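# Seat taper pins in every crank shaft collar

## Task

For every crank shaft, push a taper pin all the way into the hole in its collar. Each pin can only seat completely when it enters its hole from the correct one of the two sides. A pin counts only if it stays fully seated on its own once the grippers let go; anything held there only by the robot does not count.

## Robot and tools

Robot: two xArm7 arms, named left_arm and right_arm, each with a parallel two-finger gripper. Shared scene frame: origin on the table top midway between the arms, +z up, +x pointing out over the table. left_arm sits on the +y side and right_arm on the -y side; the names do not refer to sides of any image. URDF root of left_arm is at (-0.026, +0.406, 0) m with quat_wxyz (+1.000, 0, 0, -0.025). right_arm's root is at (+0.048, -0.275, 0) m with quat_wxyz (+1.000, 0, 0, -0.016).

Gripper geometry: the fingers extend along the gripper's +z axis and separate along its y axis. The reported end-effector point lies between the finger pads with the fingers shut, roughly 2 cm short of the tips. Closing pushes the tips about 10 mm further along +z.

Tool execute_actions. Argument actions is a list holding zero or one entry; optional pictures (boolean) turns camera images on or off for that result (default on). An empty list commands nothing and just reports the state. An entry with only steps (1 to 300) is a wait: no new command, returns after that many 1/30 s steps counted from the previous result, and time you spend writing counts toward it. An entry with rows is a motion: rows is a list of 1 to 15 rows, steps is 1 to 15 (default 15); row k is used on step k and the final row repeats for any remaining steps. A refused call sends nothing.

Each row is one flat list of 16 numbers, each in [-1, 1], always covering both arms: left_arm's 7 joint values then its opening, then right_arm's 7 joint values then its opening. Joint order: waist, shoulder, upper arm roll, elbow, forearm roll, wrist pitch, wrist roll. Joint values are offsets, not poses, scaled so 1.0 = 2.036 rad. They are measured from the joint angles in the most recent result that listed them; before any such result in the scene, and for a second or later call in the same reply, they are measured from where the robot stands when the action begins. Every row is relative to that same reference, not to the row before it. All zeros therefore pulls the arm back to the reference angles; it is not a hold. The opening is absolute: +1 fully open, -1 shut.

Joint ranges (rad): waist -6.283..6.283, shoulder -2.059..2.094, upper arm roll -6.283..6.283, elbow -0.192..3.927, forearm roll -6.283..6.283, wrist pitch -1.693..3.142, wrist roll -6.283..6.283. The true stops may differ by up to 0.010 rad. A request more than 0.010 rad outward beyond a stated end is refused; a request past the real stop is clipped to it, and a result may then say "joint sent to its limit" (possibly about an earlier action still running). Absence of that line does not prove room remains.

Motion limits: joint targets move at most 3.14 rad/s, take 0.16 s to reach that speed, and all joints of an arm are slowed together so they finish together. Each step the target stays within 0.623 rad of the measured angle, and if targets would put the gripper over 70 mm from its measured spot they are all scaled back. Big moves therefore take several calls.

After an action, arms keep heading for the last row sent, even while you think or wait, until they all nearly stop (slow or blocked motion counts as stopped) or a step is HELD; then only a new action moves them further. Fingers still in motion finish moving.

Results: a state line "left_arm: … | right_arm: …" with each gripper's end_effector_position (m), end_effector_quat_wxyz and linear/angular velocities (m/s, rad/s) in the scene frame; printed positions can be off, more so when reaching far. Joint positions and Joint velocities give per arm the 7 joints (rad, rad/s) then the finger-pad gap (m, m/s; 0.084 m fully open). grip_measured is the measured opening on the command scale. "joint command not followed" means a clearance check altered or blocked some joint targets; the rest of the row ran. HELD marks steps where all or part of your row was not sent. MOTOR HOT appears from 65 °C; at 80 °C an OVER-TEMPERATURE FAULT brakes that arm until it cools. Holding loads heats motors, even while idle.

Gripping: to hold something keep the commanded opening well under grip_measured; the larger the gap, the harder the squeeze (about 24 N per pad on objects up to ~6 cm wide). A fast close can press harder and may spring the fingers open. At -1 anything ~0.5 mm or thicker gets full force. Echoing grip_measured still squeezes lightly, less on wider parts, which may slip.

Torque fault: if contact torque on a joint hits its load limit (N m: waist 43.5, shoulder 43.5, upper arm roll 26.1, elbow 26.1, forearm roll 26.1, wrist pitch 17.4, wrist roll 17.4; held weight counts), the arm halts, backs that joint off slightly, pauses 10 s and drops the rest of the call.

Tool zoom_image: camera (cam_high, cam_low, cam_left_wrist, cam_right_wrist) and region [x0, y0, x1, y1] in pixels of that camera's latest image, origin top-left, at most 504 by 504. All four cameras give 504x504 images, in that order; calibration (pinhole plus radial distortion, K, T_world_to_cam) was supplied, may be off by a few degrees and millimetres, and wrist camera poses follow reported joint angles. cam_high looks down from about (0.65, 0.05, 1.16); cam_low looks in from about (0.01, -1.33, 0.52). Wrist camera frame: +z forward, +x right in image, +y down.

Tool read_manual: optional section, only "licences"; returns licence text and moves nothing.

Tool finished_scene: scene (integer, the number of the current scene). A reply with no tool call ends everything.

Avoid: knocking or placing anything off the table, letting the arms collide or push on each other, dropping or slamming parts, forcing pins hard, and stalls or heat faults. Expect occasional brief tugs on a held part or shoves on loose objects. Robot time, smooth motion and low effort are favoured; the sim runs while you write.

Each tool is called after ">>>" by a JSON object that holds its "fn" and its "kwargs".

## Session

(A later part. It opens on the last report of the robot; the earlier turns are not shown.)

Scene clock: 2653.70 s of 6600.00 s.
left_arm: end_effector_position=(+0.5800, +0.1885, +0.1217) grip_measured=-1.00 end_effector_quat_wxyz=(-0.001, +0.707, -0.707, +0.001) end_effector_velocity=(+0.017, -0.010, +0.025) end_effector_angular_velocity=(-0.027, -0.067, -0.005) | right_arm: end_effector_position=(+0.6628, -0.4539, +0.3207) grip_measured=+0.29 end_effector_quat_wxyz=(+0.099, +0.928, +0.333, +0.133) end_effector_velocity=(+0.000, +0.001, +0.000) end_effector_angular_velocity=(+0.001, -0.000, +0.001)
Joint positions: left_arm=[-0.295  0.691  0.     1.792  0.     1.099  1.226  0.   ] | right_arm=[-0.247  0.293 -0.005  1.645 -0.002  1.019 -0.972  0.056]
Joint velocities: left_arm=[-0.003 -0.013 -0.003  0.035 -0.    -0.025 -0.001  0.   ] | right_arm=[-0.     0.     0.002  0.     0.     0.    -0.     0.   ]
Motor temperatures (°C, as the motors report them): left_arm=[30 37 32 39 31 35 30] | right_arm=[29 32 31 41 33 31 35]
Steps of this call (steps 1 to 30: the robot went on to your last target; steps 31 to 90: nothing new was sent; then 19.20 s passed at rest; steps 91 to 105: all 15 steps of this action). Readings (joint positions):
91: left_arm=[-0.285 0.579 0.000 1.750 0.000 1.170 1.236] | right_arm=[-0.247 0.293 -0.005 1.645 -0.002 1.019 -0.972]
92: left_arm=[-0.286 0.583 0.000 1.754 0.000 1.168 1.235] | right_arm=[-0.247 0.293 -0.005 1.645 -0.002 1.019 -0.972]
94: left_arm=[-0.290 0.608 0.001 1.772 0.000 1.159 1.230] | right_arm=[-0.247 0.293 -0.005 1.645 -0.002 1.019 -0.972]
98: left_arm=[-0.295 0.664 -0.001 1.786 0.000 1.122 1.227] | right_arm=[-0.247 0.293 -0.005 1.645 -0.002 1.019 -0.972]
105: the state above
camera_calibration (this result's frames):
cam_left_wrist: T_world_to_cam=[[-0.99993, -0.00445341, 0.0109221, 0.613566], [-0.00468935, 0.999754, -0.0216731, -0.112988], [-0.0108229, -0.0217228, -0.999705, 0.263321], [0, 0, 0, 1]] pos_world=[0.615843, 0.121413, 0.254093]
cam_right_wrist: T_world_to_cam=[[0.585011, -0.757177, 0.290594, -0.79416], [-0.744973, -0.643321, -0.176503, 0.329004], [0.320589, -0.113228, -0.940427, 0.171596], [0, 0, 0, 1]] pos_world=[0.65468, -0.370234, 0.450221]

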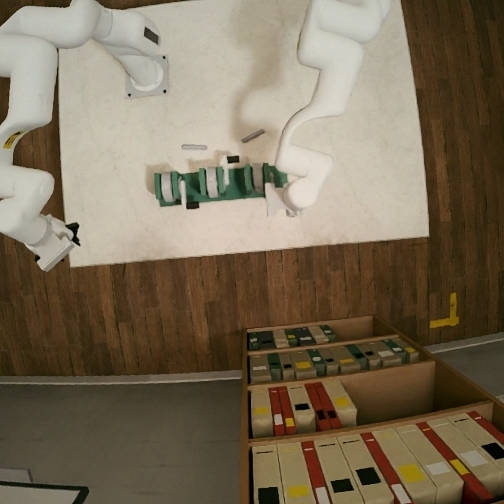

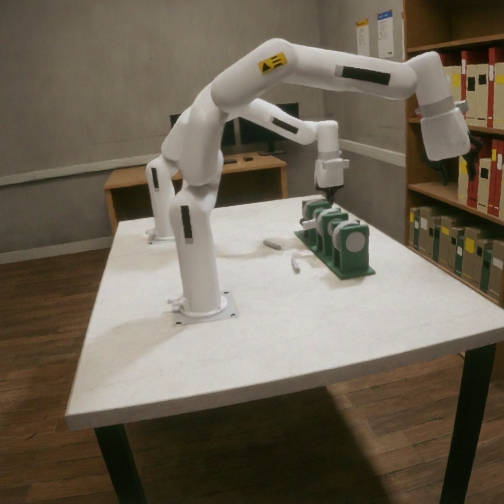

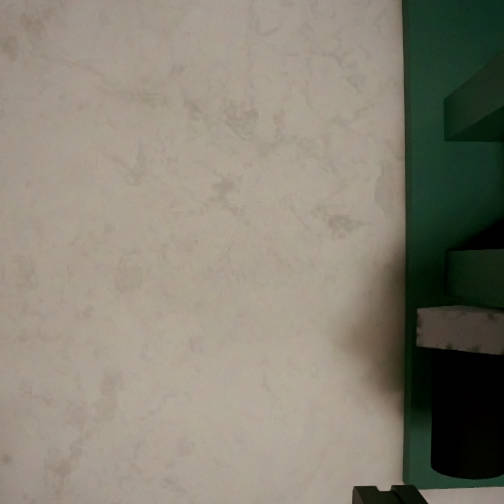

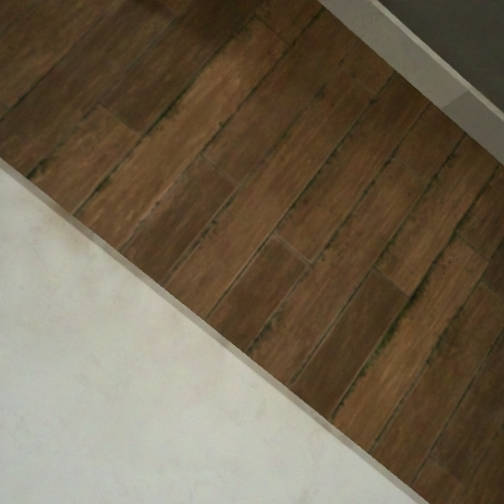

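>>> {"fn": "execute_actions", "kwargs": {"actions": [{"rows": [[0,0.015,0,-0.008,0,-0.023,0,-1, 0,0,0,0,0,0,0,0.3],[0,0.015,0,-0.008,0,-0.023,0,-1, 0,0,0,0,0,0,0,0.3],[0,0.015,0,-0.008,0,-0.023,0,-1, 0,0,0,0,0,0,0,0.3],[0,0.03,0,-0.017,0,-0.047,0,-1, 0,0,0,0,0,0,0,0.3],[0,0.03,0,-0.017,0,-0.047,0,-1, 0,0,0,0,0,0,0,0.3],[0,0.03,0,-0.017,0,-0.047,0,-1, 0,0,0,0,0,0,0,0.3],[0,0.0444,0,-0.0272,0,-0.0706,0,-1, 0,0,0,0,0,0,0,0.3]], "steps": 15}]}}

Scene clock: 2662.70 s of 6600.00 s.
left_arm: end_effector_position=(+0.5794, +0.1887, +0.0526) grip_measured=-1.00 end_effector_quat_wxyz=(+0.000, +0.707, -0.707, -0.001) end_effector_velocity=(+0.026, -0.010, +0.027) end_effector_angular_velocity=(-0.034, -0.093, -0.002) | right_arm: end_effector_position=(+0.6628, -0.4539, +0.3207) grip_measured=+0.29 end_effector_quat_wxyz=(+0.099, +0.928, +0.333, +0.133) end_effector_velocity=(+0.000, +0.001, -0.000) end_effector_angular_velocity=(+0.000, +0.001, +0.002)
Joint positions: left_arm=[-0.295  0.781  0.     1.737  0.     0.959  1.226  0.   ] | right_arm=[-0.247  0.293 -0.005  1.645 -0.002  1.019 -0.972  0.056]
Joint velocities: left_arm=[-0.    -0.019 -0.     0.026  0.    -0.054  0.001  0.   ] | right_arm=[ 0.001  0.     0.001 -0.001  0.     0.    -0.001 -0.   ]
Motor temperatures (°C, as the motors report them): left_arm=[30 37 32 39 31 35 30] | right_arm=[29 32 31 41 33 31 35]
Steps of this call (steps 1 to 15: the robot went on to your last target; steps 16 to 90: nothing new was sent; then 5.50 s passed at rest; steps 91 to 105: all 15 steps of this action). Readings (joint positions):
91: left_arm=[-0.295 0.694 0.000 1.791 0.000 1.097 1.226] | right_arm=[-0.247 0.293 -0.005 1.645 -0.002 1.019 -0.972]
92: left_arm=[-0.295 0.696 0.000 1.790 0.000 1.090 1.226] | right_arm=[-0.247 0.293 -0.005 1.645 -0.002 1.019 -0.972]
94: left_arm=[-0.295 0.709 0.000 1.784 0.000 1.069 1.226] | right_arm=[-0.247 0.293 -0.005 1.645 -0.002 1.019 -0.972]
98: left_arm=[-0.295 0.747 0.000 1.759 0.000 1.014 1.226] | right_arm=[-0.247 0.293 -0.005 1.645 -0.002 1.019 -0.972]
105: the state above
camera_calibration (this result's frames):
cam_left_wrist: T_world_to_cam=[[-0.999881, -0.00441116, 0.0147589, 0.613485], [-0.00470995, 0.999783, -0.0202712, -0.114775], [-0.0146663, -0.0203383, -0.999686, 0.196161], [0, 0, 0, 1]] pos_world=[0.615749, 0.121446, 0.184718]
cam_right_wrist: T_world_to_cam=[[0.585012, -0.757177, 0.290594, -0.79416], [-0.744973, -0.643321, -0.176503, 0.329004], [0.320589, -0.113228, -0.940427, 0.171596], [0, 0, 0, 1]] pos_world=[0.65468, -0.370234, 0.450221]

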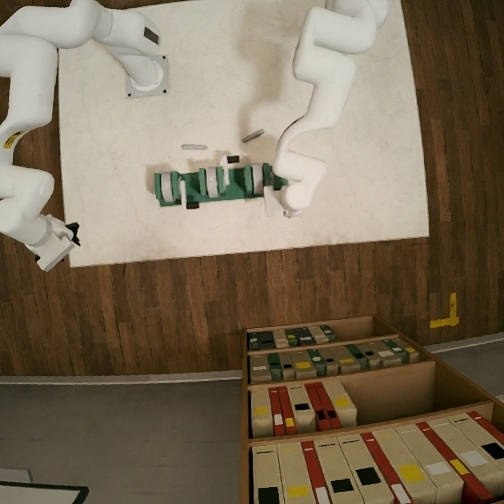

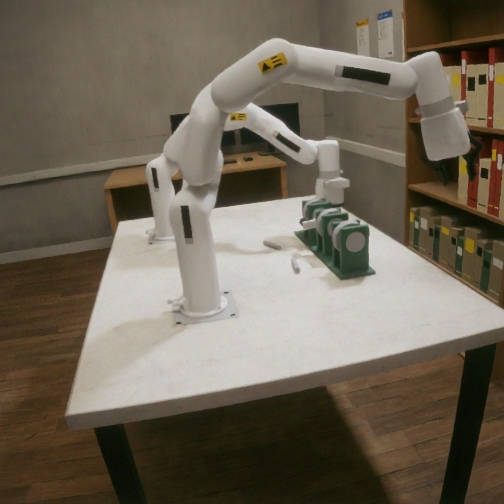

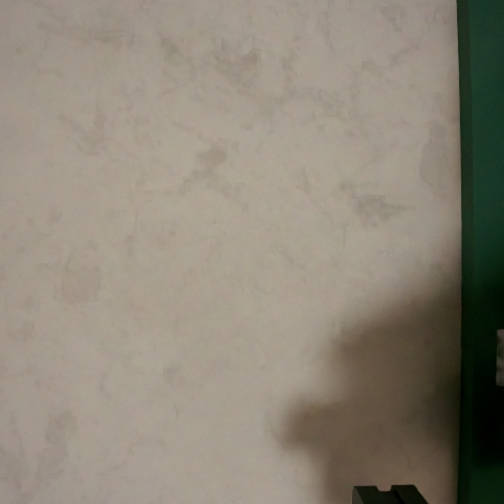

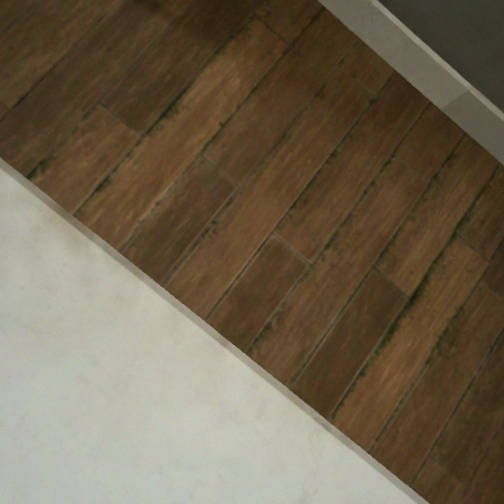

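>>> {"fn": "execute_actions", "kwargs": {"actions": [{"rows": [[-0.002,-0.012,0,-0.021,0,-0.009,-0.002,-1, 0,0,0,0,0,0,0,0.3],[-0.004,-0.024,0,-0.042,0,-0.0185,-0.004,-1, 0,0,0,0,0,0,0,0.3],[-0.006,-0.036,0,-0.0625,0,-0.028,-0.006,-1, 0,0,0,0,0,0,0,0.3],[-0.0079,-0.0477,0,-0.0833,0,-0.0371,-0.008,-1, 0,0,0,0,0,0,0,0.3],[-0.009,-0.053,0,-0.0924,0,-0.041,-0.009,-1, 0,0,0,0,0,0,0,0.3],[-0.010,-0.0584,0,-0.1015,0,-0.0446,-0.010,-1, 0,0,0,0,0,0,0,0.3],[-0.011,-0.0638,0,-0.1107,0,-0.0484,-0.011,-1, 0,0,0,0,0,0,0,0.3],[-0.012,-0.069,0,-0.1198,0,-0.052,-0.012,-1, 0,0,0,0,0,0,0,0.3],[-0.013,-0.0745,0,-0.129,0,-0.056,-0.013,-1, 0,0,0,0,0,0,0,0.3],[-0.0145,-0.080,0,-0.138,0,-0.0597,-0.0145,-1, 0,0,0,0,0,0,0,0.3],[-0.0156,-0.0852,0,-0.1472,0,-0.0634,-0.0156,-1, 0,0,0,0,0,0,0,0.3],[-0.0167,-0.0906,0,-0.1563,0,-0.0672,-0.0168,-1, 0,0,0,0,0,0,0,0.3]], "steps": 15}], "pictures": false}}

>>> {"fn": "execute_actions", "kwargs": {"actions": [{"steps": 10}]}}

Scene clock: 2682.77 s of 6600.00 s.
left_arm: end_effector_position=(+0.5243, +0.1880, +0.0532) grip_measured=-1.00 end_effector_quat_wxyz=(-0.000, +0.707, -0.708, +0.001) end_effector_velocity=(-0.047, -0.002, +0.005) end_effector_angular_velocity=(-0.005, -0.013, -0.003) | right_arm: end_effector_position=(+0.6628, -0.4539, +0.3207) grip_measured=+0.29 end_effector_quat_wxyz=(+0.099, +0.928, +0.333, +0.133) end_effector_velocity=(+0.000, -0.000, +0.001) end_effector_angular_velocity=(-0.000, -0.003, -0.002)
Joint positions: left_arm=[-0.327  0.607 -0.     1.44   0.     0.832  1.194  0.   ] | right_arm=[-0.247  0.293 -0.005  1.645 -0.002  1.019 -0.972  0.056]
Joint velocities: left_arm=[-0.032 -0.147 -0.001 -0.235  0.    -0.102 -0.03   0.   ] | right_arm=[ 0.    -0.001 -0.     0.001 -0.    -0.     0.002 -0.   ]
Motor temperatures (°C, as the motors report them): left_arm=[30 38 32 39 31 35 30] | right_arm=[29 32 31 41 33 31 35]
Steps of this call (steps 1 to 15: the robot went on to your last target; steps 16 to 90: nothing new was sent; then 16.57 s passed at rest; steps 91 to 105: all 15 steps of this action). Readings (joint positions):
91: left_arm=[-0.295 0.782 0.000 1.736 0.000 0.955 1.226] | right_arm=[-0.247 0.293 -0.005 1.645 -0.002 1.019 -0.972]
92: left_arm=[-0.295 0.778 0.001 1.730 0.000 0.953 1.225] | right_arm=[-0.247 0.293 -0.005 1.645 -0.002 1.019 -0.972]
94: left_arm=[-0.299 0.755 0.001 1.690 0.000 0.936 1.221] | right_arm=[-0.247 0.293 -0.005 1.645 -0.002 1.019 -0.972]
98: left_arm=[-0.311 0.685 0.001 1.573 0.001 0.886 1.210] | right_arm=[-0.247 0.293 -0.005 1.645 -0.002 1.019 -0.972]
105: the state above

Scene clock: 2683.10 s of 6600.00 s.
left_arm: end_effector_position=(+0.5205, +0.1886, +0.0528) grip_measured=-1.00 end_effector_quat_wxyz=(-0.000, +0.707, -0.707, +0.001) end_effector_velocity=(-0.002, +0.000, -0.000) end_effector_angular_velocity=(+0.001, +0.001, -0.001) | right_arm: end_effector_position=(+0.6628, -0.4539, +0.3207) grip_measured=+0.29 end_effector_quat_wxyz=(+0.099, +0.928, +0.333, +0.133) end_effector_velocity=(+0.000, +0.000, -0.000) end_effector_angular_velocity=(-0.001, -0.000, +0.002)
Joint positions: left_arm=[-0.329  0.596  0.     1.42   0.     0.823  1.192  0.   ] | right_arm=[-0.247  0.293 -0.005  1.645 -0.002  1.019 -0.972  0.056]
Joint velocities: left_arm=[-0.001 -0.004 -0.    -0.007  0.001 -0.002 -0.001  0.   ] | right_arm=[-0.     0.001  0.001  0.    -0.    -0.001 -0.002  0.   ]
Motor temperatures (°C, as the motors report them): left_arm=[30 38 32 39 31 35 30] | right_arm=[29 32 31 41 33 31 35]
Steps of this call (steps 1 to 10: the robot went on to your last target). Readings (joint positions):
1: left_arm=[-0.328 0.603 -0.000 1.434 0.000 0.829 1.194] | right_arm=[-0.247 0.293 -0.005 1.645 -0.002 1.019 -0.972]
2: left_arm=[-0.328 0.601 0.000 1.429 0.000 0.827 1.193] | right_arm=[-0.247 0.293 -0.005 1.645 -0.002 1.019 -0.972]
4: left_arm=[-0.328 0.598 0.000 1.425 0.000 0.824 1.192] | right_arm=[-0.247 0.293 -0.005 1.645 -0.002 1.019 -0.972]
8: left_arm=[-0.329 0.597 0.000 1.421 0.000 0.823 1.192] | right_arm=[-0.247 0.293 -0.005 1.645 -0.002 1.019 -0.972]
10: the state above
camera_calibration (this result's frames):
cam_left_wrist: T_world_to_cam=[[-0.999929, -0.00449924, 0.0110727, 0.554804], [-0.00474105, 0.999749, -0.0219103, -0.114773], [-0.0109714, -0.0219613, -0.999699, 0.193864], [0, 0, 0, 1]] pos_world=[0.556348, 0.121497, 0.185148]
cam_right_wrist: T_world_to_cam=[[0.585012, -0.757177, 0.290593, -0.79416], [-0.744973, -0.643322, -0.176503, 0.329004], [0.320589, -0.113228, -0.940427, 0.171596], [0, 0, 0, 1]] pos_world=[0.65468, -0.370234, 0.450221]

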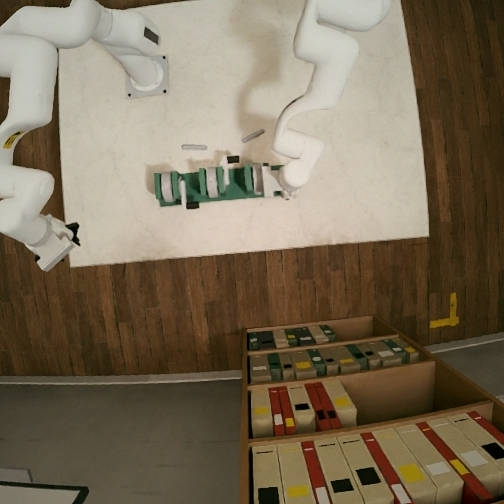

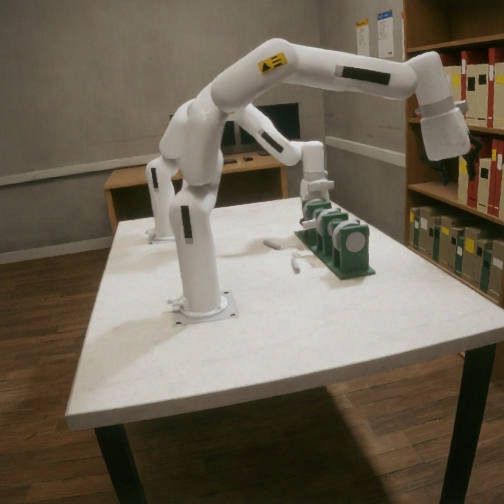

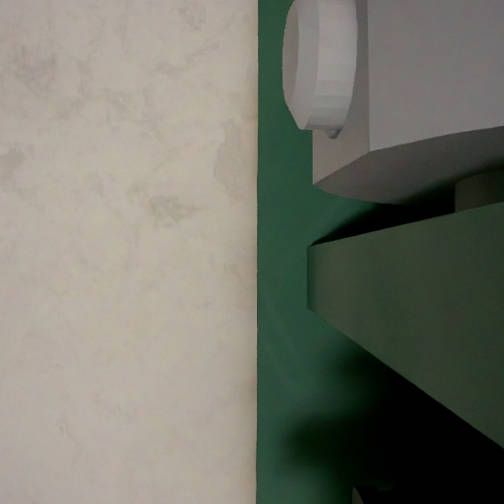

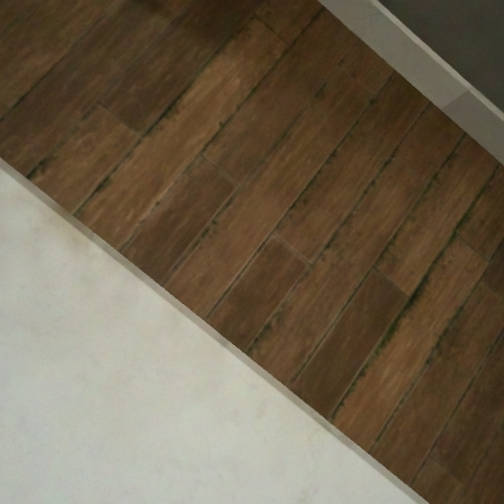

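>>> {"fn": "execute_actions", "kwargs": {"actions": [{"rows": [[-0.001,-0.004,0,-0.0066,0,-0.0027,-0.001,-1, 0,0,0,0,0,0,0,0.3],[-0.002,-0.008,0,-0.0132,0,-0.0054,-0.002,-1, 0,0,0,0,0,0,0,0.3],[-0.003,-0.012,0,-0.02,0,-0.008,-0.003,-1, 0,0,0,0,0,0,0,0.3],[-0.004,-0.016,0,-0.0266,0,-0.0108,-0.004,-1, 0,0,0,0,0,0,0,0.3],[-0.005,-0.02,0,-0.0333,0,-0.0135,-0.005,-1, 0,0,0,0,0,0,0,0.3],[-0.006,-0.024,0,-0.04,0,-0.016,-0.006,-1, 0,0,0,0,0,0,0,0.3],[-0.007,-0.028,0,-0.0466,0,-0.019,-0.007,-1, 0,0,0,0,0,0,0,0.3],[-0.008,-0.032,0,-0.0533,0,-0.0215,-0.008,-1, 0,0,0,0,0,0,0,0.3],[-0.009,-0.036,0,-0.06,0,-0.024,-0.009,-1, 0,0,0,0,0,0,0,0.3],[-0.0097,-0.0393,0,-0.0666,0,-0.0269,-0.0098,-1, 0,0,0,0,0,0,0,0.3]], "steps": 15}], "pictures": false}}

>>> {"fn": "execute_actions", "kwargs": {"actions": [{"steps": 10}]}}

Scene clock: 2697.00 s of 6600.00 s.
left_arm: end_effector_position=(+0.4929, +0.1885, +0.0535) grip_measured=-1.00 end_effector_quat_wxyz=(-0.001, +0.707, -0.707, +0.002) end_effector_velocity=(+0.001, +0.004, +0.016) end_effector_angular_velocity=(-0.010, -0.031, +0.020) | right_arm: end_effector_position=(+0.6628, -0.4539, +0.3207) grip_measured=+0.29 end_effector_quat_wxyz=(+0.099, +0.928, +0.333, +0.133) end_effector_velocity=(+0.000, -0.000, +0.000) end_effector_angular_velocity=(-0.001, -0.000, +0.000)
Joint positions: left_arm=[-0.348  0.519  0.001  1.293  0.     0.769  1.173  0.   ] | right_arm=[-0.247  0.293 -0.005  1.645 -0.002  1.019 -0.972  0.056]
Joint velocities: left_arm=[-0.001 -0.05   0.009 -0.036 -0.002 -0.018 -0.011  0.   ] | right_arm=[ 0.    -0.    -0.     0.    -0.    -0.    -0.001  0.   ]
Motor temperatures (°C, as the motors report them): left_arm=[30 38 32 38 31 35 30] | right_arm=[29 32 31 41 33 31 35]
Steps of this call (steps 1 to 30: the robot went on to your last target; steps 31 to 90: nothing new was sent; then 10.40 s passed at rest; steps 91 to 105: all 15 steps of this action). Readings (joint positions):
91: left_arm=[-0.329 0.596 0.000 1.419 0.000 0.822 1.192] | right_arm=[-0.247 0.293 -0.005 1.645 -0.002 1.019 -0.972]
92: left_arm=[-0.329 0.594 0.001 1.416 0.000 0.821 1.191] | right_arm=[-0.247 0.293 -0.005 1.645 -0.002 1.019 -0.972]
94: left_arm=[-0.332 0.585 0.001 1.400 0.000 0.814 1.189] | right_arm=[-0.247 0.293 -0.005 1.645 -0.002 1.019 -0.972]
98: left_arm=[-0.339 0.556 0.001 1.353 0.000 0.796 1.182] | right_arm=[-0.247 0.293 -0.005 1.645 -0.002 1.019 -0.972]
105: the state above

Scene clock: 2697.33 s of 6600.00 s.
left_arm: end_effector_position=(+0.4892, +0.1886, +0.0510) grip_measured=-1.00 end_effector_quat_wxyz=(+0.000, +0.707, -0.707, -0.001) end_effector_velocity=(+0.001, +0.002, +0.002) end_effector_angular_velocity=(+0.001, -0.003, +0.002) | right_arm: end_effector_position=(+0.6628, -0.4539, +0.3207) grip_measured=+0.29 end_effector_quat_wxyz=(+0.099, +0.928, +0.333, +0.133) end_effector_velocity=(+0.000, +0.001, +0.001) end_effector_angular_velocity=(-0.000, -0.002, +0.001)
Joint positions: left_arm=[-0.349  0.518 -0.     1.284  0.     0.769  1.172  0.   ] | right_arm=[-0.247  0.293 -0.005  1.645 -0.002  1.019 -0.972  0.056]
Joint velocities: left_arm=[ 0.    -0.005  0.003 -0.003  0.002  0.001 -0.001  0.   ] | right_arm=[ 0.001 -0.001  0.    -0.001  0.    -0.002  0.    -0.   ]
Motor temperatures (°C, as the motors report them): left_arm=[30 38 32 38 31 35 30] | right_arm=[29 32 31 41 33 31 35]
Steps of this call (steps 1 to 10: the robot went on to your last target). Readings (joint positions):
1: left_arm=[-0.348 0.518 0.001 1.290 0.000 0.769 1.172] | right_arm=[-0.247 0.293 -0.005 1.645 -0.002 1.019 -0.972]
2: left_arm=[-0.348 0.518 0.000 1.288 0.000 0.769 1.172] | right_arm=[-0.247 0.293 -0.005 1.645 -0.002 1.019 -0.972]
4: left_arm=[-0.349 0.518 -0.000 1.285 0.000 0.769 1.172] | right_arm=[-0.247 0.293 -0.005 1.645 -0.002 1.019 -0.972]
8: left_arm=[-0.349 0.518 -0.000 1.284 0.000 0.769 1.172] | right_arm=[-0.247 0.293 -0.005 1.645 -0.002 1.019 -0.972]
10: the state above
camera_calibration (this result's frames):
cam_left_wrist: T_world_to_cam=[[-0.999887, -0.00410086, 0.0144806, 0.523311], [-0.00440235, 0.999773, -0.0208509, -0.115266], [-0.0143918, -0.0209123, -0.999678, 0.193274], [0, 0, 0, 1]] pos_world=[0.525526, 0.121427, 0.18323]
cam_right_wrist: T_world_to_cam=[[0.585012, -0.757177, 0.290594, -0.79416], [-0.744972, -0.643322, -0.176503, 0.329004], [0.320589, -0.113228, -0.940426, 0.171596], [0, 0, 0, 1]] pos_world=[0.65468, -0.370234, 0.450221]

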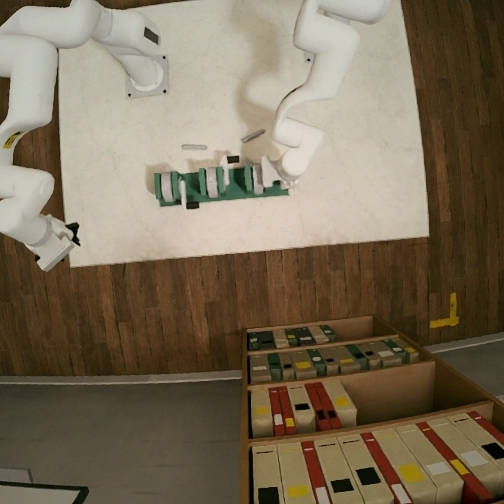

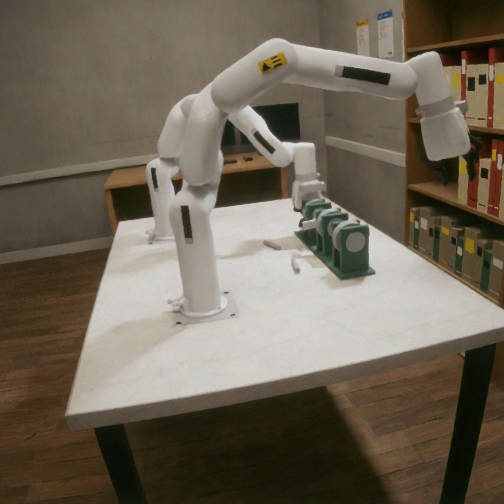

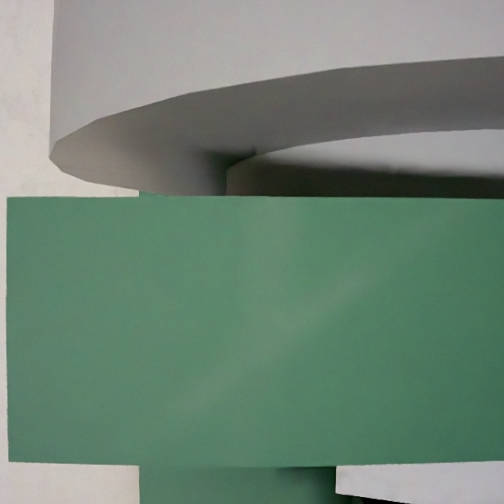

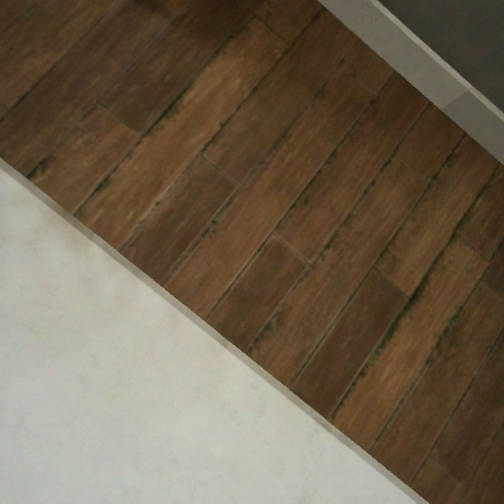

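>>> {"fn": "execute_actions", "kwargs": {"actions": [{"rows": [[-0.001,-0.004,0,-0.006,0,-0.0024,-0.001,-1, 0,0,0,0,0,0,0,0.3],[-0.002,-0.008,0,-0.012,0,-0.0048,-0.002,-1, 0,0,0,0,0,0,0,0.3],[-0.003,-0.0115,0,-0.018,0,-0.007,-0.003,-1, 0,0,0,0,0,0,0,0.3],[-0.004,-0.0154,0,-0.024,0,-0.0096,-0.004,-1, 0,0,0,0,0,0,0,0.3],[-0.005,-0.019,0,-0.03,0,-0.012,-0.005,-1, 0,0,0,0,0,0,0,0.3],[-0.006,-0.023,0,-0.0365,0,-0.0143,-0.006,-1, 0,0,0,0,0,0,0,0.3],[-0.007,-0.027,0,-0.0426,0,-0.0167,-0.007,-1, 0,0,0,0,0,0,0,0.3],[-0.008,-0.031,0,-0.0487,0,-0.019,-0.008,-1, 0,0,0,0,0,0,0,0.3],[-0.009,-0.0346,0,-0.0548,0,-0.0215,-0.009,-1, 0,0,0,0,0,0,0,0.3],[-0.0107,-0.0385,0,-0.0609,0,-0.0239,-0.0108,-1, 0,0,0,0,0,0,0,0.3]], "steps": 15}], "pictures": false}}

>>> {"fn": "execute_actions", "kwargs": {"actions": [{"steps": 10}]}}

Scene clock: 2704.10 s of 6600.00 s.
left_arm: end_effector_position=(+0.4615, +0.1888, +0.0524) grip_measured=-1.00 end_effector_quat_wxyz=(-0.000, +0.707, -0.707, +0.000) end_effector_velocity=(-0.007, +0.000, +0.004) end_effector_angular_velocity=(-0.007, -0.018, +0.009) | right_arm: end_effector_position=(+0.6628, -0.4539, +0.3207) grip_measured=+0.29 end_effector_quat_wxyz=(+0.099, +0.928, +0.333, +0.133) end_effector_velocity=(-0.000, -0.001, -0.000) end_effector_angular_velocity=(-0.001, +0.000, +0.000)
Joint positions: left_arm=[-0.369  0.442  0.     1.166  0.     0.722  1.151  0.   ] | right_arm=[-0.247  0.293 -0.005  1.645 -0.002  1.019 -0.972  0.056]
Joint velocities: left_arm=[-0.009 -0.036  0.004 -0.049 -0.001 -0.032 -0.014  0.   ] | right_arm=[ 0.     0.    -0.001 -0.    -0.    -0.    -0.001 -0.   ]
Motor temperatures (°C, as the motors report them): left_arm=[30 37 32 38 31 35 30] | right_arm=[29 32 31 41 33 31 35]
Steps of this call (steps 1 to 15: the robot went on to your last target; steps 16 to 90: nothing new was sent; then 3.27 s passed at rest; steps 91 to 105: all 15 steps of this action). Readings (joint positions):
91: left_arm=[-0.349 0.516 0.000 1.285 0.000 0.768 1.172] | right_arm=[-0.247 0.293 -0.005 1.645 -0.002 1.019 -0.972]
92: left_arm=[-0.349 0.515 0.000 1.281 0.000 0.766 1.171] | right_arm=[-0.247 0.293 -0.005 1.645 -0.002 1.019 -0.972]
94: left_arm=[-0.351 0.505 0.001 1.268 0.000 0.760 1.169] | right_arm=[-0.247 0.293 -0.005 1.645 -0.002 1.019 -0.972]
98: left_arm=[-0.359 0.478 0.001 1.224 0.000 0.743 1.162] | right_arm=[-0.247 0.293 -0.005 1.645 -0.002 1.019 -0.972]
105: the state above

Scene clock: 2704.43 s of 6600.00 s.
left_arm: end_effector_position=(+0.4602, +0.1887, +0.0524) grip_measured=-1.00 end_effector_quat_wxyz=(-0.000, +0.707, -0.707, +0.001) end_effector_velocity=(-0.002, -0.001, -0.001) end_effector_angular_velocity=(+0.001, +0.004, -0.003) | right_arm: end_effector_position=(+0.6628, -0.4539, +0.3207) grip_measured=+0.29 end_effector_quat_wxyz=(+0.099, +0.928, +0.333, +0.133) end_effector_velocity=(+0.000, +0.000, -0.001) end_effector_angular_velocity=(+0.001, +0.002, -0.001)
Joint positions: left_arm=[-0.37   0.439  0.     1.161  0.     0.72   1.15   0.   ] | right_arm=[-0.247  0.293 -0.005  1.645 -0.002  1.019 -0.972  0.056]
Joint velocities: left_arm=[-0.001 -0.001 -0.001 -0.004 -0.001  0.001  0.001  0.   ] | right_arm=[-0.     0.002  0.001  0.    -0.     0.     0.002  0.   ]
Motor temperatures (°C, as the motors report them): left_arm=[30 37 32 38 31 35 30] | right_arm=[29 32 31 41 33 31 35]
Steps of this call (steps 1 to 10: the robot went on to your last target). Readings (joint positions):
1: left_arm=[-0.370 0.441 0.000 1.164 0.000 0.721 1.151] | right_arm=[-0.247 0.293 -0.005 1.645 -0.002 1.019 -0.972]
2: left_arm=[-0.370 0.441 0.000 1.163 0.000 0.721 1.150] | right_arm=[-0.247 0.293 -0.005 1.645 -0.002 1.019 -0.972]
4: left_arm=[-0.370 0.440 0.000 1.162 0.000 0.720 1.150] | right_arm=[-0.247 0.293 -0.005 1.645 -0.002 1.019 -0.972]
8: left_arm=[-0.370 0.439 0.000 1.161 0.000 0.720 1.150] | right_arm=[-0.247 0.293 -0.005 1.645 -0.002 1.019 -0.972]
10: the state above
camera_calibration (this result's frames):
cam_left_wrist: T_world_to_cam=[[-0.999925, -0.00490042, 0.0112097, 0.49466], [-0.00514658, 0.999744, -0.0220367, -0.11504], [-0.0110988, -0.0220927, -0.999694, 0.192929], [0, 0, 0, 1]] pos_world=[0.496172, 0.121697, 0.18479]
cam_right_wrist: T_world_to_cam=[[0.585011, -0.757177, 0.290594, -0.79416], [-0.744973, -0.643321, -0.176503, 0.329004], [0.320589, -0.113228, -0.940426, 0.171596], [0, 0, 0, 1]] pos_world=[0.65468, -0.370234, 0.450221]

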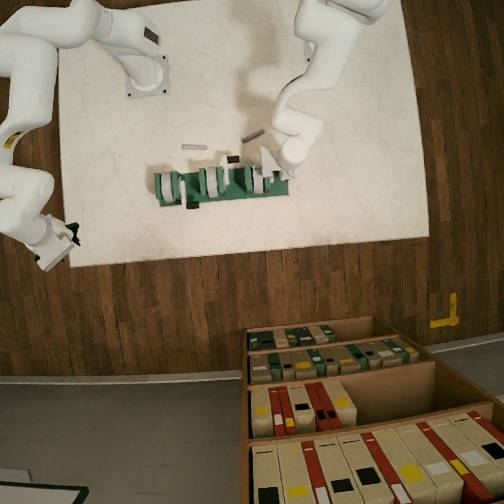

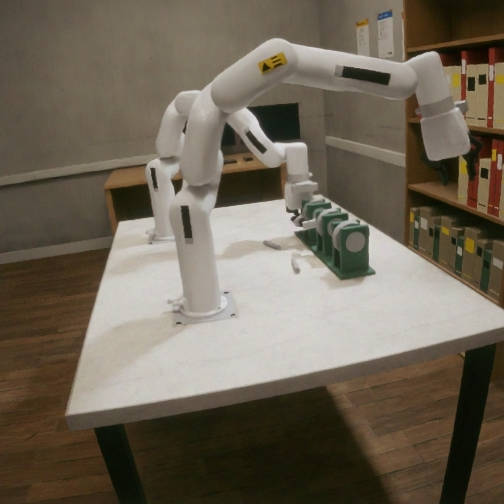

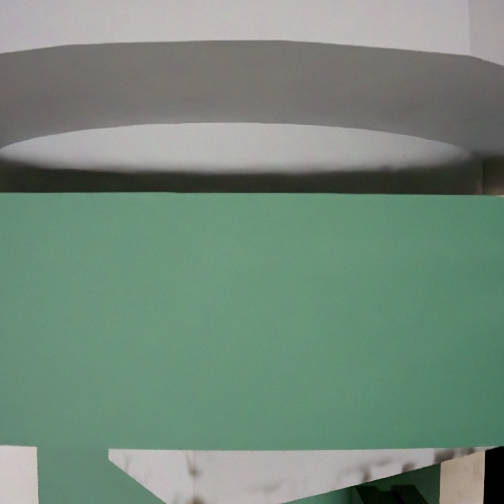

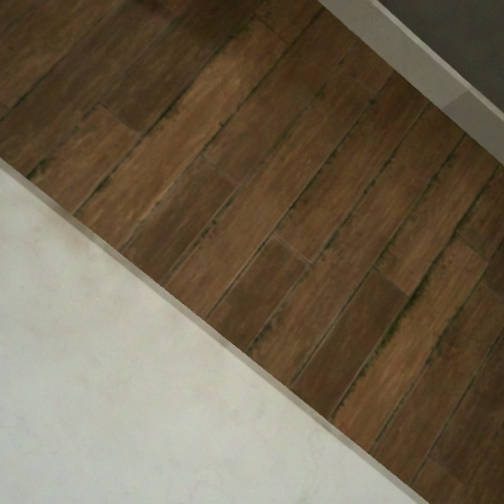

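>>> {"fn": "execute_actions", "kwargs": {"actions": [{"rows": [[0.0017,-0.016,0,0.016,0,0.031,0,-1, 0,0,0,0,0,0,0,0.3],[0.0017,-0.032,0,0.030,0,0.062,0,-1, 0,0,0,0,0,0,0,0.3],[0.0017,-0.049,0,0.043,0,0.092,0,-1, 0,0,0,0,0,0,0,0.3],[0.0017,-0.065,0,0.058,0,0.123,0,-1, 0,0,0,0,0,0,0,0.3],[0.0017,-0.081,0,0.072,0,0.154,0,-1, 0,0,0,0,0,0,0,0.3],[0.0017,-0.0974,0,0.0864,0,0.1848,0,-1, 0,0,0,0,0,0,0,0.3]], "steps": 15}], "pictures": false}}

>>> {"fn": "execute_actions", "kwargs": {"actions": [{"steps": 10}], "pictures": false}}

Scene clock: 2721.60 s of 6600.00 s.
left_arm: end_effector_position=(+0.4663, +0.1876, +0.1967) grip_measured=-1.00 end_effector_quat_wxyz=(-0.001, +0.708, -0.706, +0.003) end_effector_velocity=(-0.034, +0.020, +0.005) end_effector_angular_velocity=(+0.060, +0.131, +0.008) | right_arm: end_effector_position=(+0.6628, -0.4539, +0.3207) grip_measured=+0.29 end_effector_quat_wxyz=(+0.099, +0.928, +0.333, +0.133) end_effector_velocity=(-0.000, -0.001, -0.002) end_effector_angular_velocity=(-0.000, +0.003, -0.002)
Joint positions: left_arm=[-0.367  0.245 -0.     1.332  0.     1.081  1.15   0.   ] | right_arm=[-0.247  0.293 -0.005  1.645 -0.002  1.019 -0.972  0.056]
Joint velocities: left_arm=[ 0.004 -0.026  0.005  0.013  0.     0.182 -0.     0.   ] | right_arm=[-0.001  0.002 -0.001 -0.001 -0.001 -0.     0.    -0.   ]
Motor temperatures (°C, as the motors report them): left_arm=[30 37 33 38 32 35 30] | right_arm=[29 32 31 41 33 31 35]
Steps of this call (steps 1 to 15: the robot went on to your last target; steps 16 to 90: nothing new was sent; then 13.67 s passed at rest; steps 91 to 105: all 15 steps of this action). Readings (joint positions):
91: left_arm=[-0.371 0.439 -0.000 1.160 0.000 0.721 1.150] | right_arm=[-0.247 0.293 -0.005 1.645 -0.002 1.019 -0.972]
92: left_arm=[-0.370 0.437 -0.000 1.163 0.000 0.727 1.150] | right_arm=[-0.247 0.293 -0.005 1.645 -0.002 1.019 -0.972]
94: left_arm=[-0.370 0.417 -0.002 1.181 -0.000 0.777 1.150] | right_arm=[-0.247 0.293 -0.005 1.645 -0.002 1.019 -0.972]
98: left_arm=[-0.370 0.334 -0.003 1.254 -0.000 0.921 1.150] | right_arm=[-0.247 0.293 -0.005 1.645 -0.002 1.019 -0.972]
105: the state above

Scene clock: 2721.93 s of 6600.00 s.
left_arm: end_effector_position=(+0.4643, +0.1889, +0.1987) grip_measured=-1.00 end_effector_quat_wxyz=(+0.000, +0.708, -0.706, -0.001) end_effector_velocity=(+0.002, -0.000, +0.005) end_effector_angular_velocity=(-0.003, -0.008, -0.001) | right_arm: end_effector_position=(+0.6628, -0.4539, +0.3207) grip_measured=+0.29 end_effector_quat_wxyz=(+0.099, +0.928, +0.333, +0.133) end_effector_velocity=(+0.000, -0.000, +0.001) end_effector_angular_velocity=(+0.000, -0.001, -0.002)
Joint positions: left_arm=[-0.367  0.242  0.     1.336  0.     1.096  1.15   0.   ] | right_arm=[-0.247  0.293 -0.005  1.645 -0.002  1.019 -0.972  0.056]
Joint velocities: left_arm=[ 0.    -0.006  0.     0.006  0.001  0.003  0.001  0.   ] | right_arm=[ 0.001 -0.001 -0.001  0.     0.    -0.     0.001  0.   ]
Motor temperatures (°C, as the motors report them): left_arm=[30 37 33 38 32 35 30] | right_arm=[29 32 31 41 33 31 35]
Steps of this call (steps 1 to 10: the robot went on to your last target). Readings (joint positions):
1: left_arm=[-0.367 0.245 -0.000 1.332 0.000 1.086 1.150] | right_arm=[-0.247 0.293 -0.005 1.645 -0.002 1.019 -0.972]
2: left_arm=[-0.367 0.245 -0.000 1.332 0.000 1.089 1.150] | right_arm=[-0.247 0.293 -0.005 1.645 -0.002 1.019 -0.972]
4: left_arm=[-0.367 0.245 -0.000 1.332 0.000 1.093 1.150] | right_arm=[-0.247 0.293 -0.005 1.645 -0.002 1.019 -0.972]
8: left_arm=[-0.367 0.243 0.000 1.335 0.000 1.095 1.150] | right_arm=[-0.247 0.293 -0.005 1.645 -0.002 1.019 -0.972]
10: the state above

>>> {"fn": "execute_actions", "kwargs": {"actions": [{"rows": [[-0.0482,-0.067,0,-0.086,0,-0.02,-0.0463,-1, 0,0,0,0,0,0,0,0.3]], "steps": 15}], "pictures": false}}

>>> {"fn": "execute_actions", "kwargs": {"actions": [{"steps": 10}]}}

Scene clock: 2725.57 s of 6600.00 s.
left_arm: end_effector_position=(+0.4062, +0.1637, +0.1995) grip_measured=-1.00 end_effector_quat_wxyz=(-0.000, +0.708, -0.706, -0.000) end_effector_velocity=(-0.010, -0.009, -0.001) end_effector_angular_velocity=(-0.002, +0.002, -0.012) | right_arm: end_effector_position=(+0.6628, -0.4539, +0.3207) grip_measured=+0.29 end_effector_quat_wxyz=(+0.099, +0.928, +0.333, +0.133) end_effector_velocity=(-0.000, -0.001, -0.002) end_effector_angular_velocity=(+0.000, +0.003, -0.002)
Joint positions: left_arm=[-0.463  0.108  0.002  1.163  0.     1.055  1.057  0.   ] | right_arm=[-0.247  0.293 -0.005  1.645 -0.002  1.019 -0.972  0.056]
Joint velocities: left_arm=[-0.014 -0.013 -0.011 -0.019 -0.001 -0.006 -0.011  0.   ] | right_arm=[-0.001  0.002 -0.001 -0.    -0.001  0.     0.001 -0.   ]
Motor temperatures (°C, as the motors report them): left_arm=[30 37 33 38 32 35 30] | right_arm=[29 32 31 41 33 31 35]
Steps of this call (steps 1 to 30: the robot went on to your last target; steps 31 to 90: nothing new was sent; then 0.13 s passed at rest; steps 91 to 105: all 15 steps of this action). Readings (joint positions):
91: left_arm=[-0.367 0.241 0.000 1.336 0.000 1.096 1.150] | right_arm=[-0.247 0.293 -0.005 1.645 -0.002 1.019 -0.972]
92: left_arm=[-0.370 0.237 0.001 1.330 0.000 1.094 1.146] | right_arm=[-0.247 0.293 -0.005 1.645 -0.002 1.019 -0.972]
94: left_arm=[-0.393 0.203 0.006 1.283 0.001 1.083 1.120] | right_arm=[-0.247 0.293 -0.005 1.645 -0.002 1.019 -0.972]
98: left_arm=[-0.455 0.123 -0.007 1.186 -0.000 1.062 1.070] | right_arm=[-0.247 0.293 -0.005 1.645 -0.002 1.019 -0.972]
105: the state above

Scene clock: 2725.90 s of 6600.00 s.
left_arm: end_effector_position=(+0.4049, +0.1623, +0.1997) grip_measured=-1.00 end_effector_quat_wxyz=(-0.000, +0.707, -0.707, -0.000) end_effector_velocity=(-0.001, -0.001, +0.001) end_effector_angular_velocity=(-0.001, -0.002, -0.002) | right_arm: end_effector_position=(+0.6628, -0.4539, +0.3207) grip_measured=+0.29 end_effector_quat_wxyz=(+0.099, +0.928, +0.333, +0.133) end_effector_velocity=(+0.000, +0.001, -0.001) end_effector_angular_velocity=(+0.000, +0.001, +0.002)
Joint positions: left_arm=[-0.465  0.106  0.     1.161  0.     1.055  1.056  0.   ] | right_arm=[-0.247  0.293 -0.005  1.645 -0.002  1.019 -0.972  0.056]
Joint velocities: left_arm=[-0.001 -0.003 -0.001 -0.001  0.     0.    -0.     0.   ] | right_arm=[ 0.001  0.002  0.001  0.001 -0.    -0.    -0.001  0.   ]
Motor temperatures (°C, as the motors report them): left_arm=[30 37 33 38 32 35 30] | right_arm=[29 32 31 41 33 31 35]
Steps of this call (steps 1 to 10: the robot went on to your last target). Readings (joint positions):
1: left_arm=[-0.463 0.107 0.001 1.162 0.000 1.055 1.056] | right_arm=[-0.247 0.293 -0.005 1.645 -0.002 1.019 -0.972]
2: left_arm=[-0.464 0.107 0.001 1.162 0.000 1.055 1.056] | right_arm=[-0.247 0.293 -0.005 1.645 -0.002 1.019 -0.972]
4: left_arm=[-0.464 0.106 0.000 1.161 0.000 1.055 1.056] | right_arm=[-0.247 0.293 -0.005 1.645 -0.002 1.019 -0.972]
8: left_arm=[-0.465 0.106 0.000 1.161 0.000 1.055 1.056] | right_arm=[-0.247 0.293 -0.005 1.645 -0.002 1.019 -0.972]
10: the state above
camera_calibration (this result's frames):
cam_left_wrist: T_world_to_cam=[[-0.99991, -0.00477698, 0.0125219, 0.437272], [-0.00504451, 0.999758, -0.0214212, -0.0858445], [-0.0124166, -0.0214824, -0.999692, 0.339451], [0, 0, 0, 1]] pos_world=[0.441014, 0.0952048, 0.332032]
cam_right_wrist: T_world_to_cam=[[0.585012, -0.757177, 0.290594, -0.794159], [-0.744972, -0.643322, -0.176503, 0.329004], [0.320589, -0.113228, -0.940427, 0.171596], [0, 0, 0, 1]] pos_world=[0.65468, -0.370234, 0.450221]

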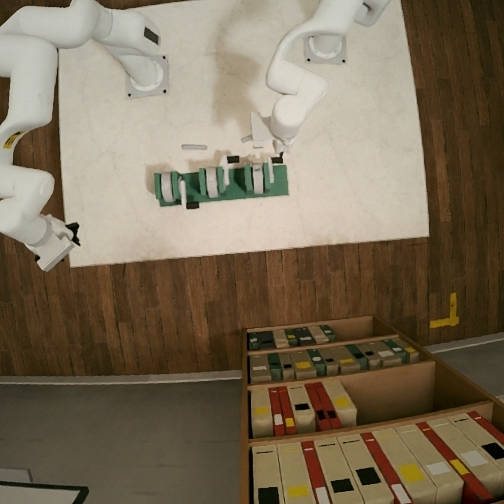

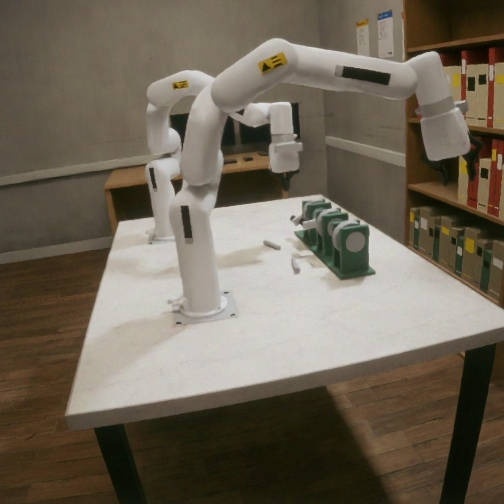

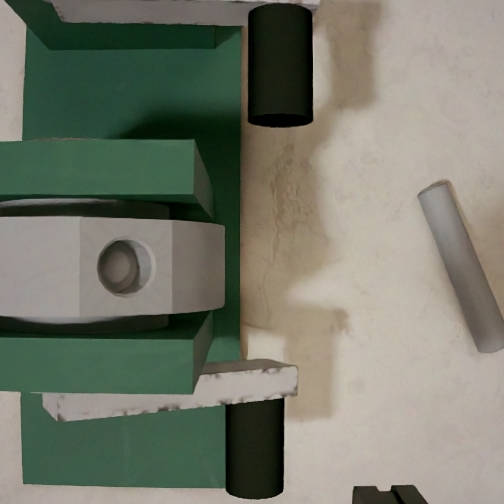

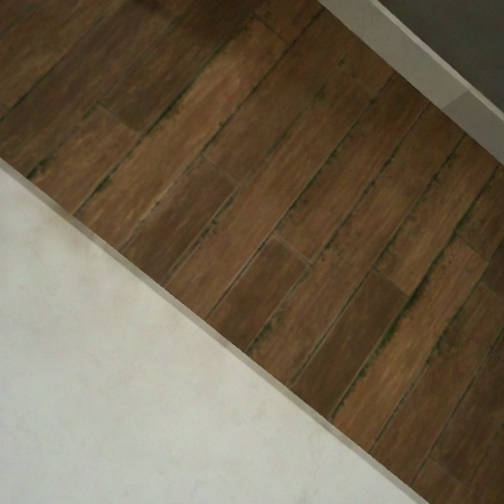

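>>> {"fn": "zoom_image", "kwargs": {"camera": "cam_left_wrist", "region": [60, 210, 230, 330]}}

Region (60, 210, 230, 330) of cam_left_wrist's 504x504 image, scaled by 2.965, with more detail than that image has; it fills the top 356 rows of this view, and the rest is white.

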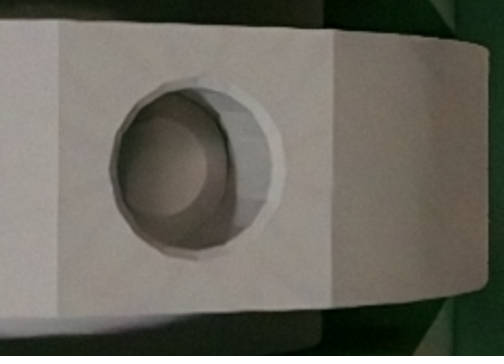

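>>> {"fn": "zoom_image", "kwargs": {"camera": "cam_left_wrist", "region": [380, 170, 504, 370]}}

Region (380, 170, 504, 370) of cam_left_wrist's 504x504 image, scaled by 2.520, with more detail than that image has; it fills the left 312 columns of this view, and the rest is white.

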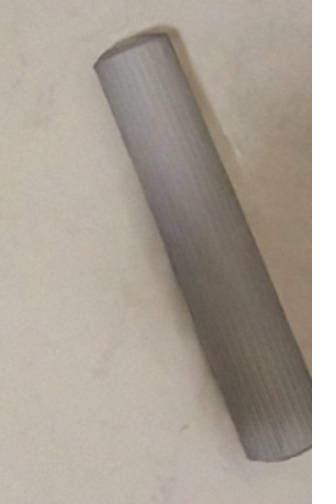

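>>> {"fn": "execute_actions", "kwargs": {"actions": [{"rows": [[0.0347,0.02,0,-0.003,0,-0.02,0.0346,0.1, 0,0,0,0,0,0,0,0.3],[0.0347,0.02,0,-0.003,0,-0.02,0.0346,0.1, 0,0,0,0,0,0,0,0.3],[0.0347,0.02,0,-0.003,0,-0.02,0.0346,0.1, 0,0,0,0,0,0,0,0.3],[0.0347,0.02,0,-0.003,0,-0.02,0.0346,0.1, 0,0,0,0,0,0,0,0.3],[0.0347,0.04,0,-0.007,0,-0.046,0.0346,0.1, 0,0,0,0,0,0,0,0.3],[0.0347,0.04,0,-0.007,0,-0.046,0.0346,0.1, 0,0,0,0,0,0,0,0.3],[0.0347,0.0605,0,-0.0106,0,-0.0711,0.0346,0.1, 0,0,0,0,0,0,0,0.3]], "steps": 15}]}}

Scene clock: 2846.40 s of 6600.00 s.
left_arm: end_effector_position=(+0.4347, +0.1857, +0.1411) grip_measured=+0.09 end_effector_quat_wxyz=(+0.000, +0.707, -0.707, -0.001) end_effector_velocity=(+0.030, -0.004, +0.018) end_effector_angular_velocity=(-0.039, -0.085, +0.012) | right_arm: end_effector_position=(+0.6628, -0.4539, +0.3207) grip_measured=+0.29 end_effector_quat_wxyz=(+0.099, +0.928, +0.333, +0.133) end_effector_velocity=(-0.000, +0.001, -0.000) end_effector_angular_velocity=(+0.000, +0.001, +0.001)
Joint positions: left_arm=[-0.395  0.226 -0.001  1.139  0.     0.915  1.126  0.048] | right_arm=[-0.247  0.293 -0.005  1.645 -0.002  1.019 -0.972  0.056]
Joint velocities: left_arm=[ 0.01  -0.001  0.009  0.033 -0.    -0.059  0.006  0.   ] | right_arm=[-0.    -0.     0.001 -0.001 -0.    -0.     0.     0.   ]
Motor temperatures (°C, as the motors report them): left_arm=[30 37 32 39 31 35 30] | right_arm=[29 32 31 42 33 31 35]
Steps of this call (steps 1 to 15: the robot went on to your last target; steps 16 to 90: nothing new was sent; then 117.00 s passed at rest; steps 91 to 105: all 15 steps of this action). Readings (joint positions):
91: left_arm=[-0.465 0.106 0.000 1.161 0.000 1.055 1.056] | right_arm=[-0.247 0.293 -0.005 1.645 -0.002 1.019 -0.972]
92: left_arm=[-0.460 0.108 -0.002 1.161 0.000 1.051 1.063] | right_arm=[-0.247 0.293 -0.005 1.645 -0.002 1.019 -0.972]
94: left_arm=[-0.431 0.125 -0.005 1.160 0.000 1.033 1.093] | right_arm=[-0.247 0.293 -0.005 1.645 -0.002 1.019 -0.972]
98: left_arm=[-0.397 0.172 0.005 1.150 0.000 0.978 1.119] | right_arm=[-0.247 0.293 -0.005 1.645 -0.002 1.019 -0.972]
105: the state above
camera_calibration (this result's frames):
cam_left_wrist: T_world_to_cam=[[-0.999893, -0.00355229, 0.014174, 0.467402], [-0.0038476, 0.999775, -0.0208619, -0.110954], [-0.0140967, -0.0209142, -0.999682, 0.28232], [0, 0, 0, 1]] pos_world=[0.470905, 0.118494, 0.273291]
cam_right_wrist: T_world_to_cam=[[0.585012, -0.757177, 0.290593, -0.794159], [-0.744972, -0.643322, -0.176503, 0.329004], [0.320589, -0.113228, -0.940427, 0.171596], [0, 0, 0, 1]] pos_world=[0.65468, -0.370234, 0.450221]

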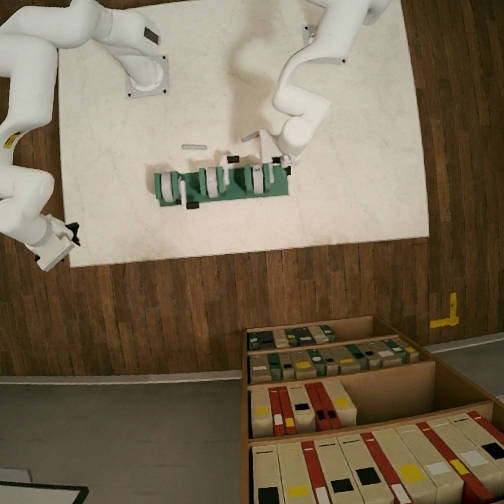

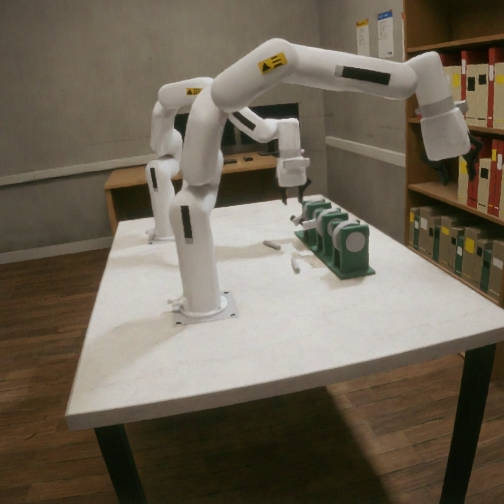

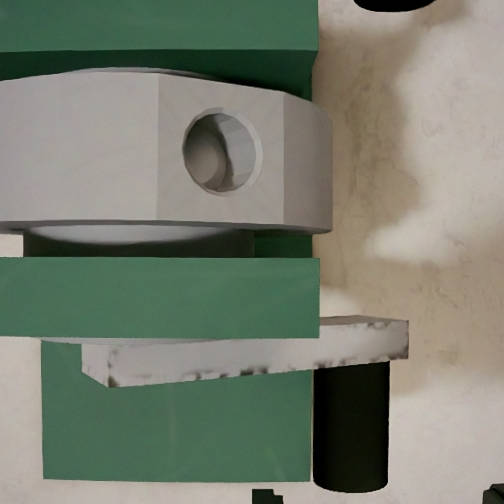

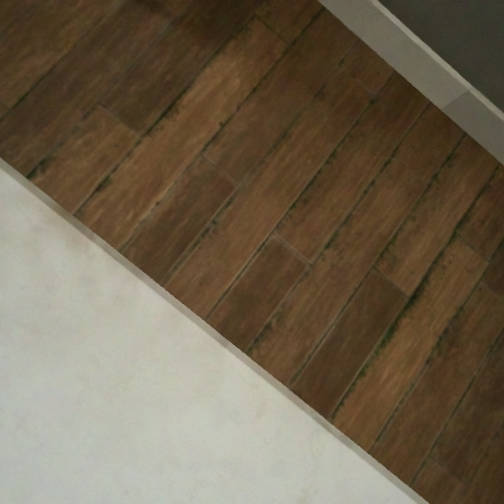

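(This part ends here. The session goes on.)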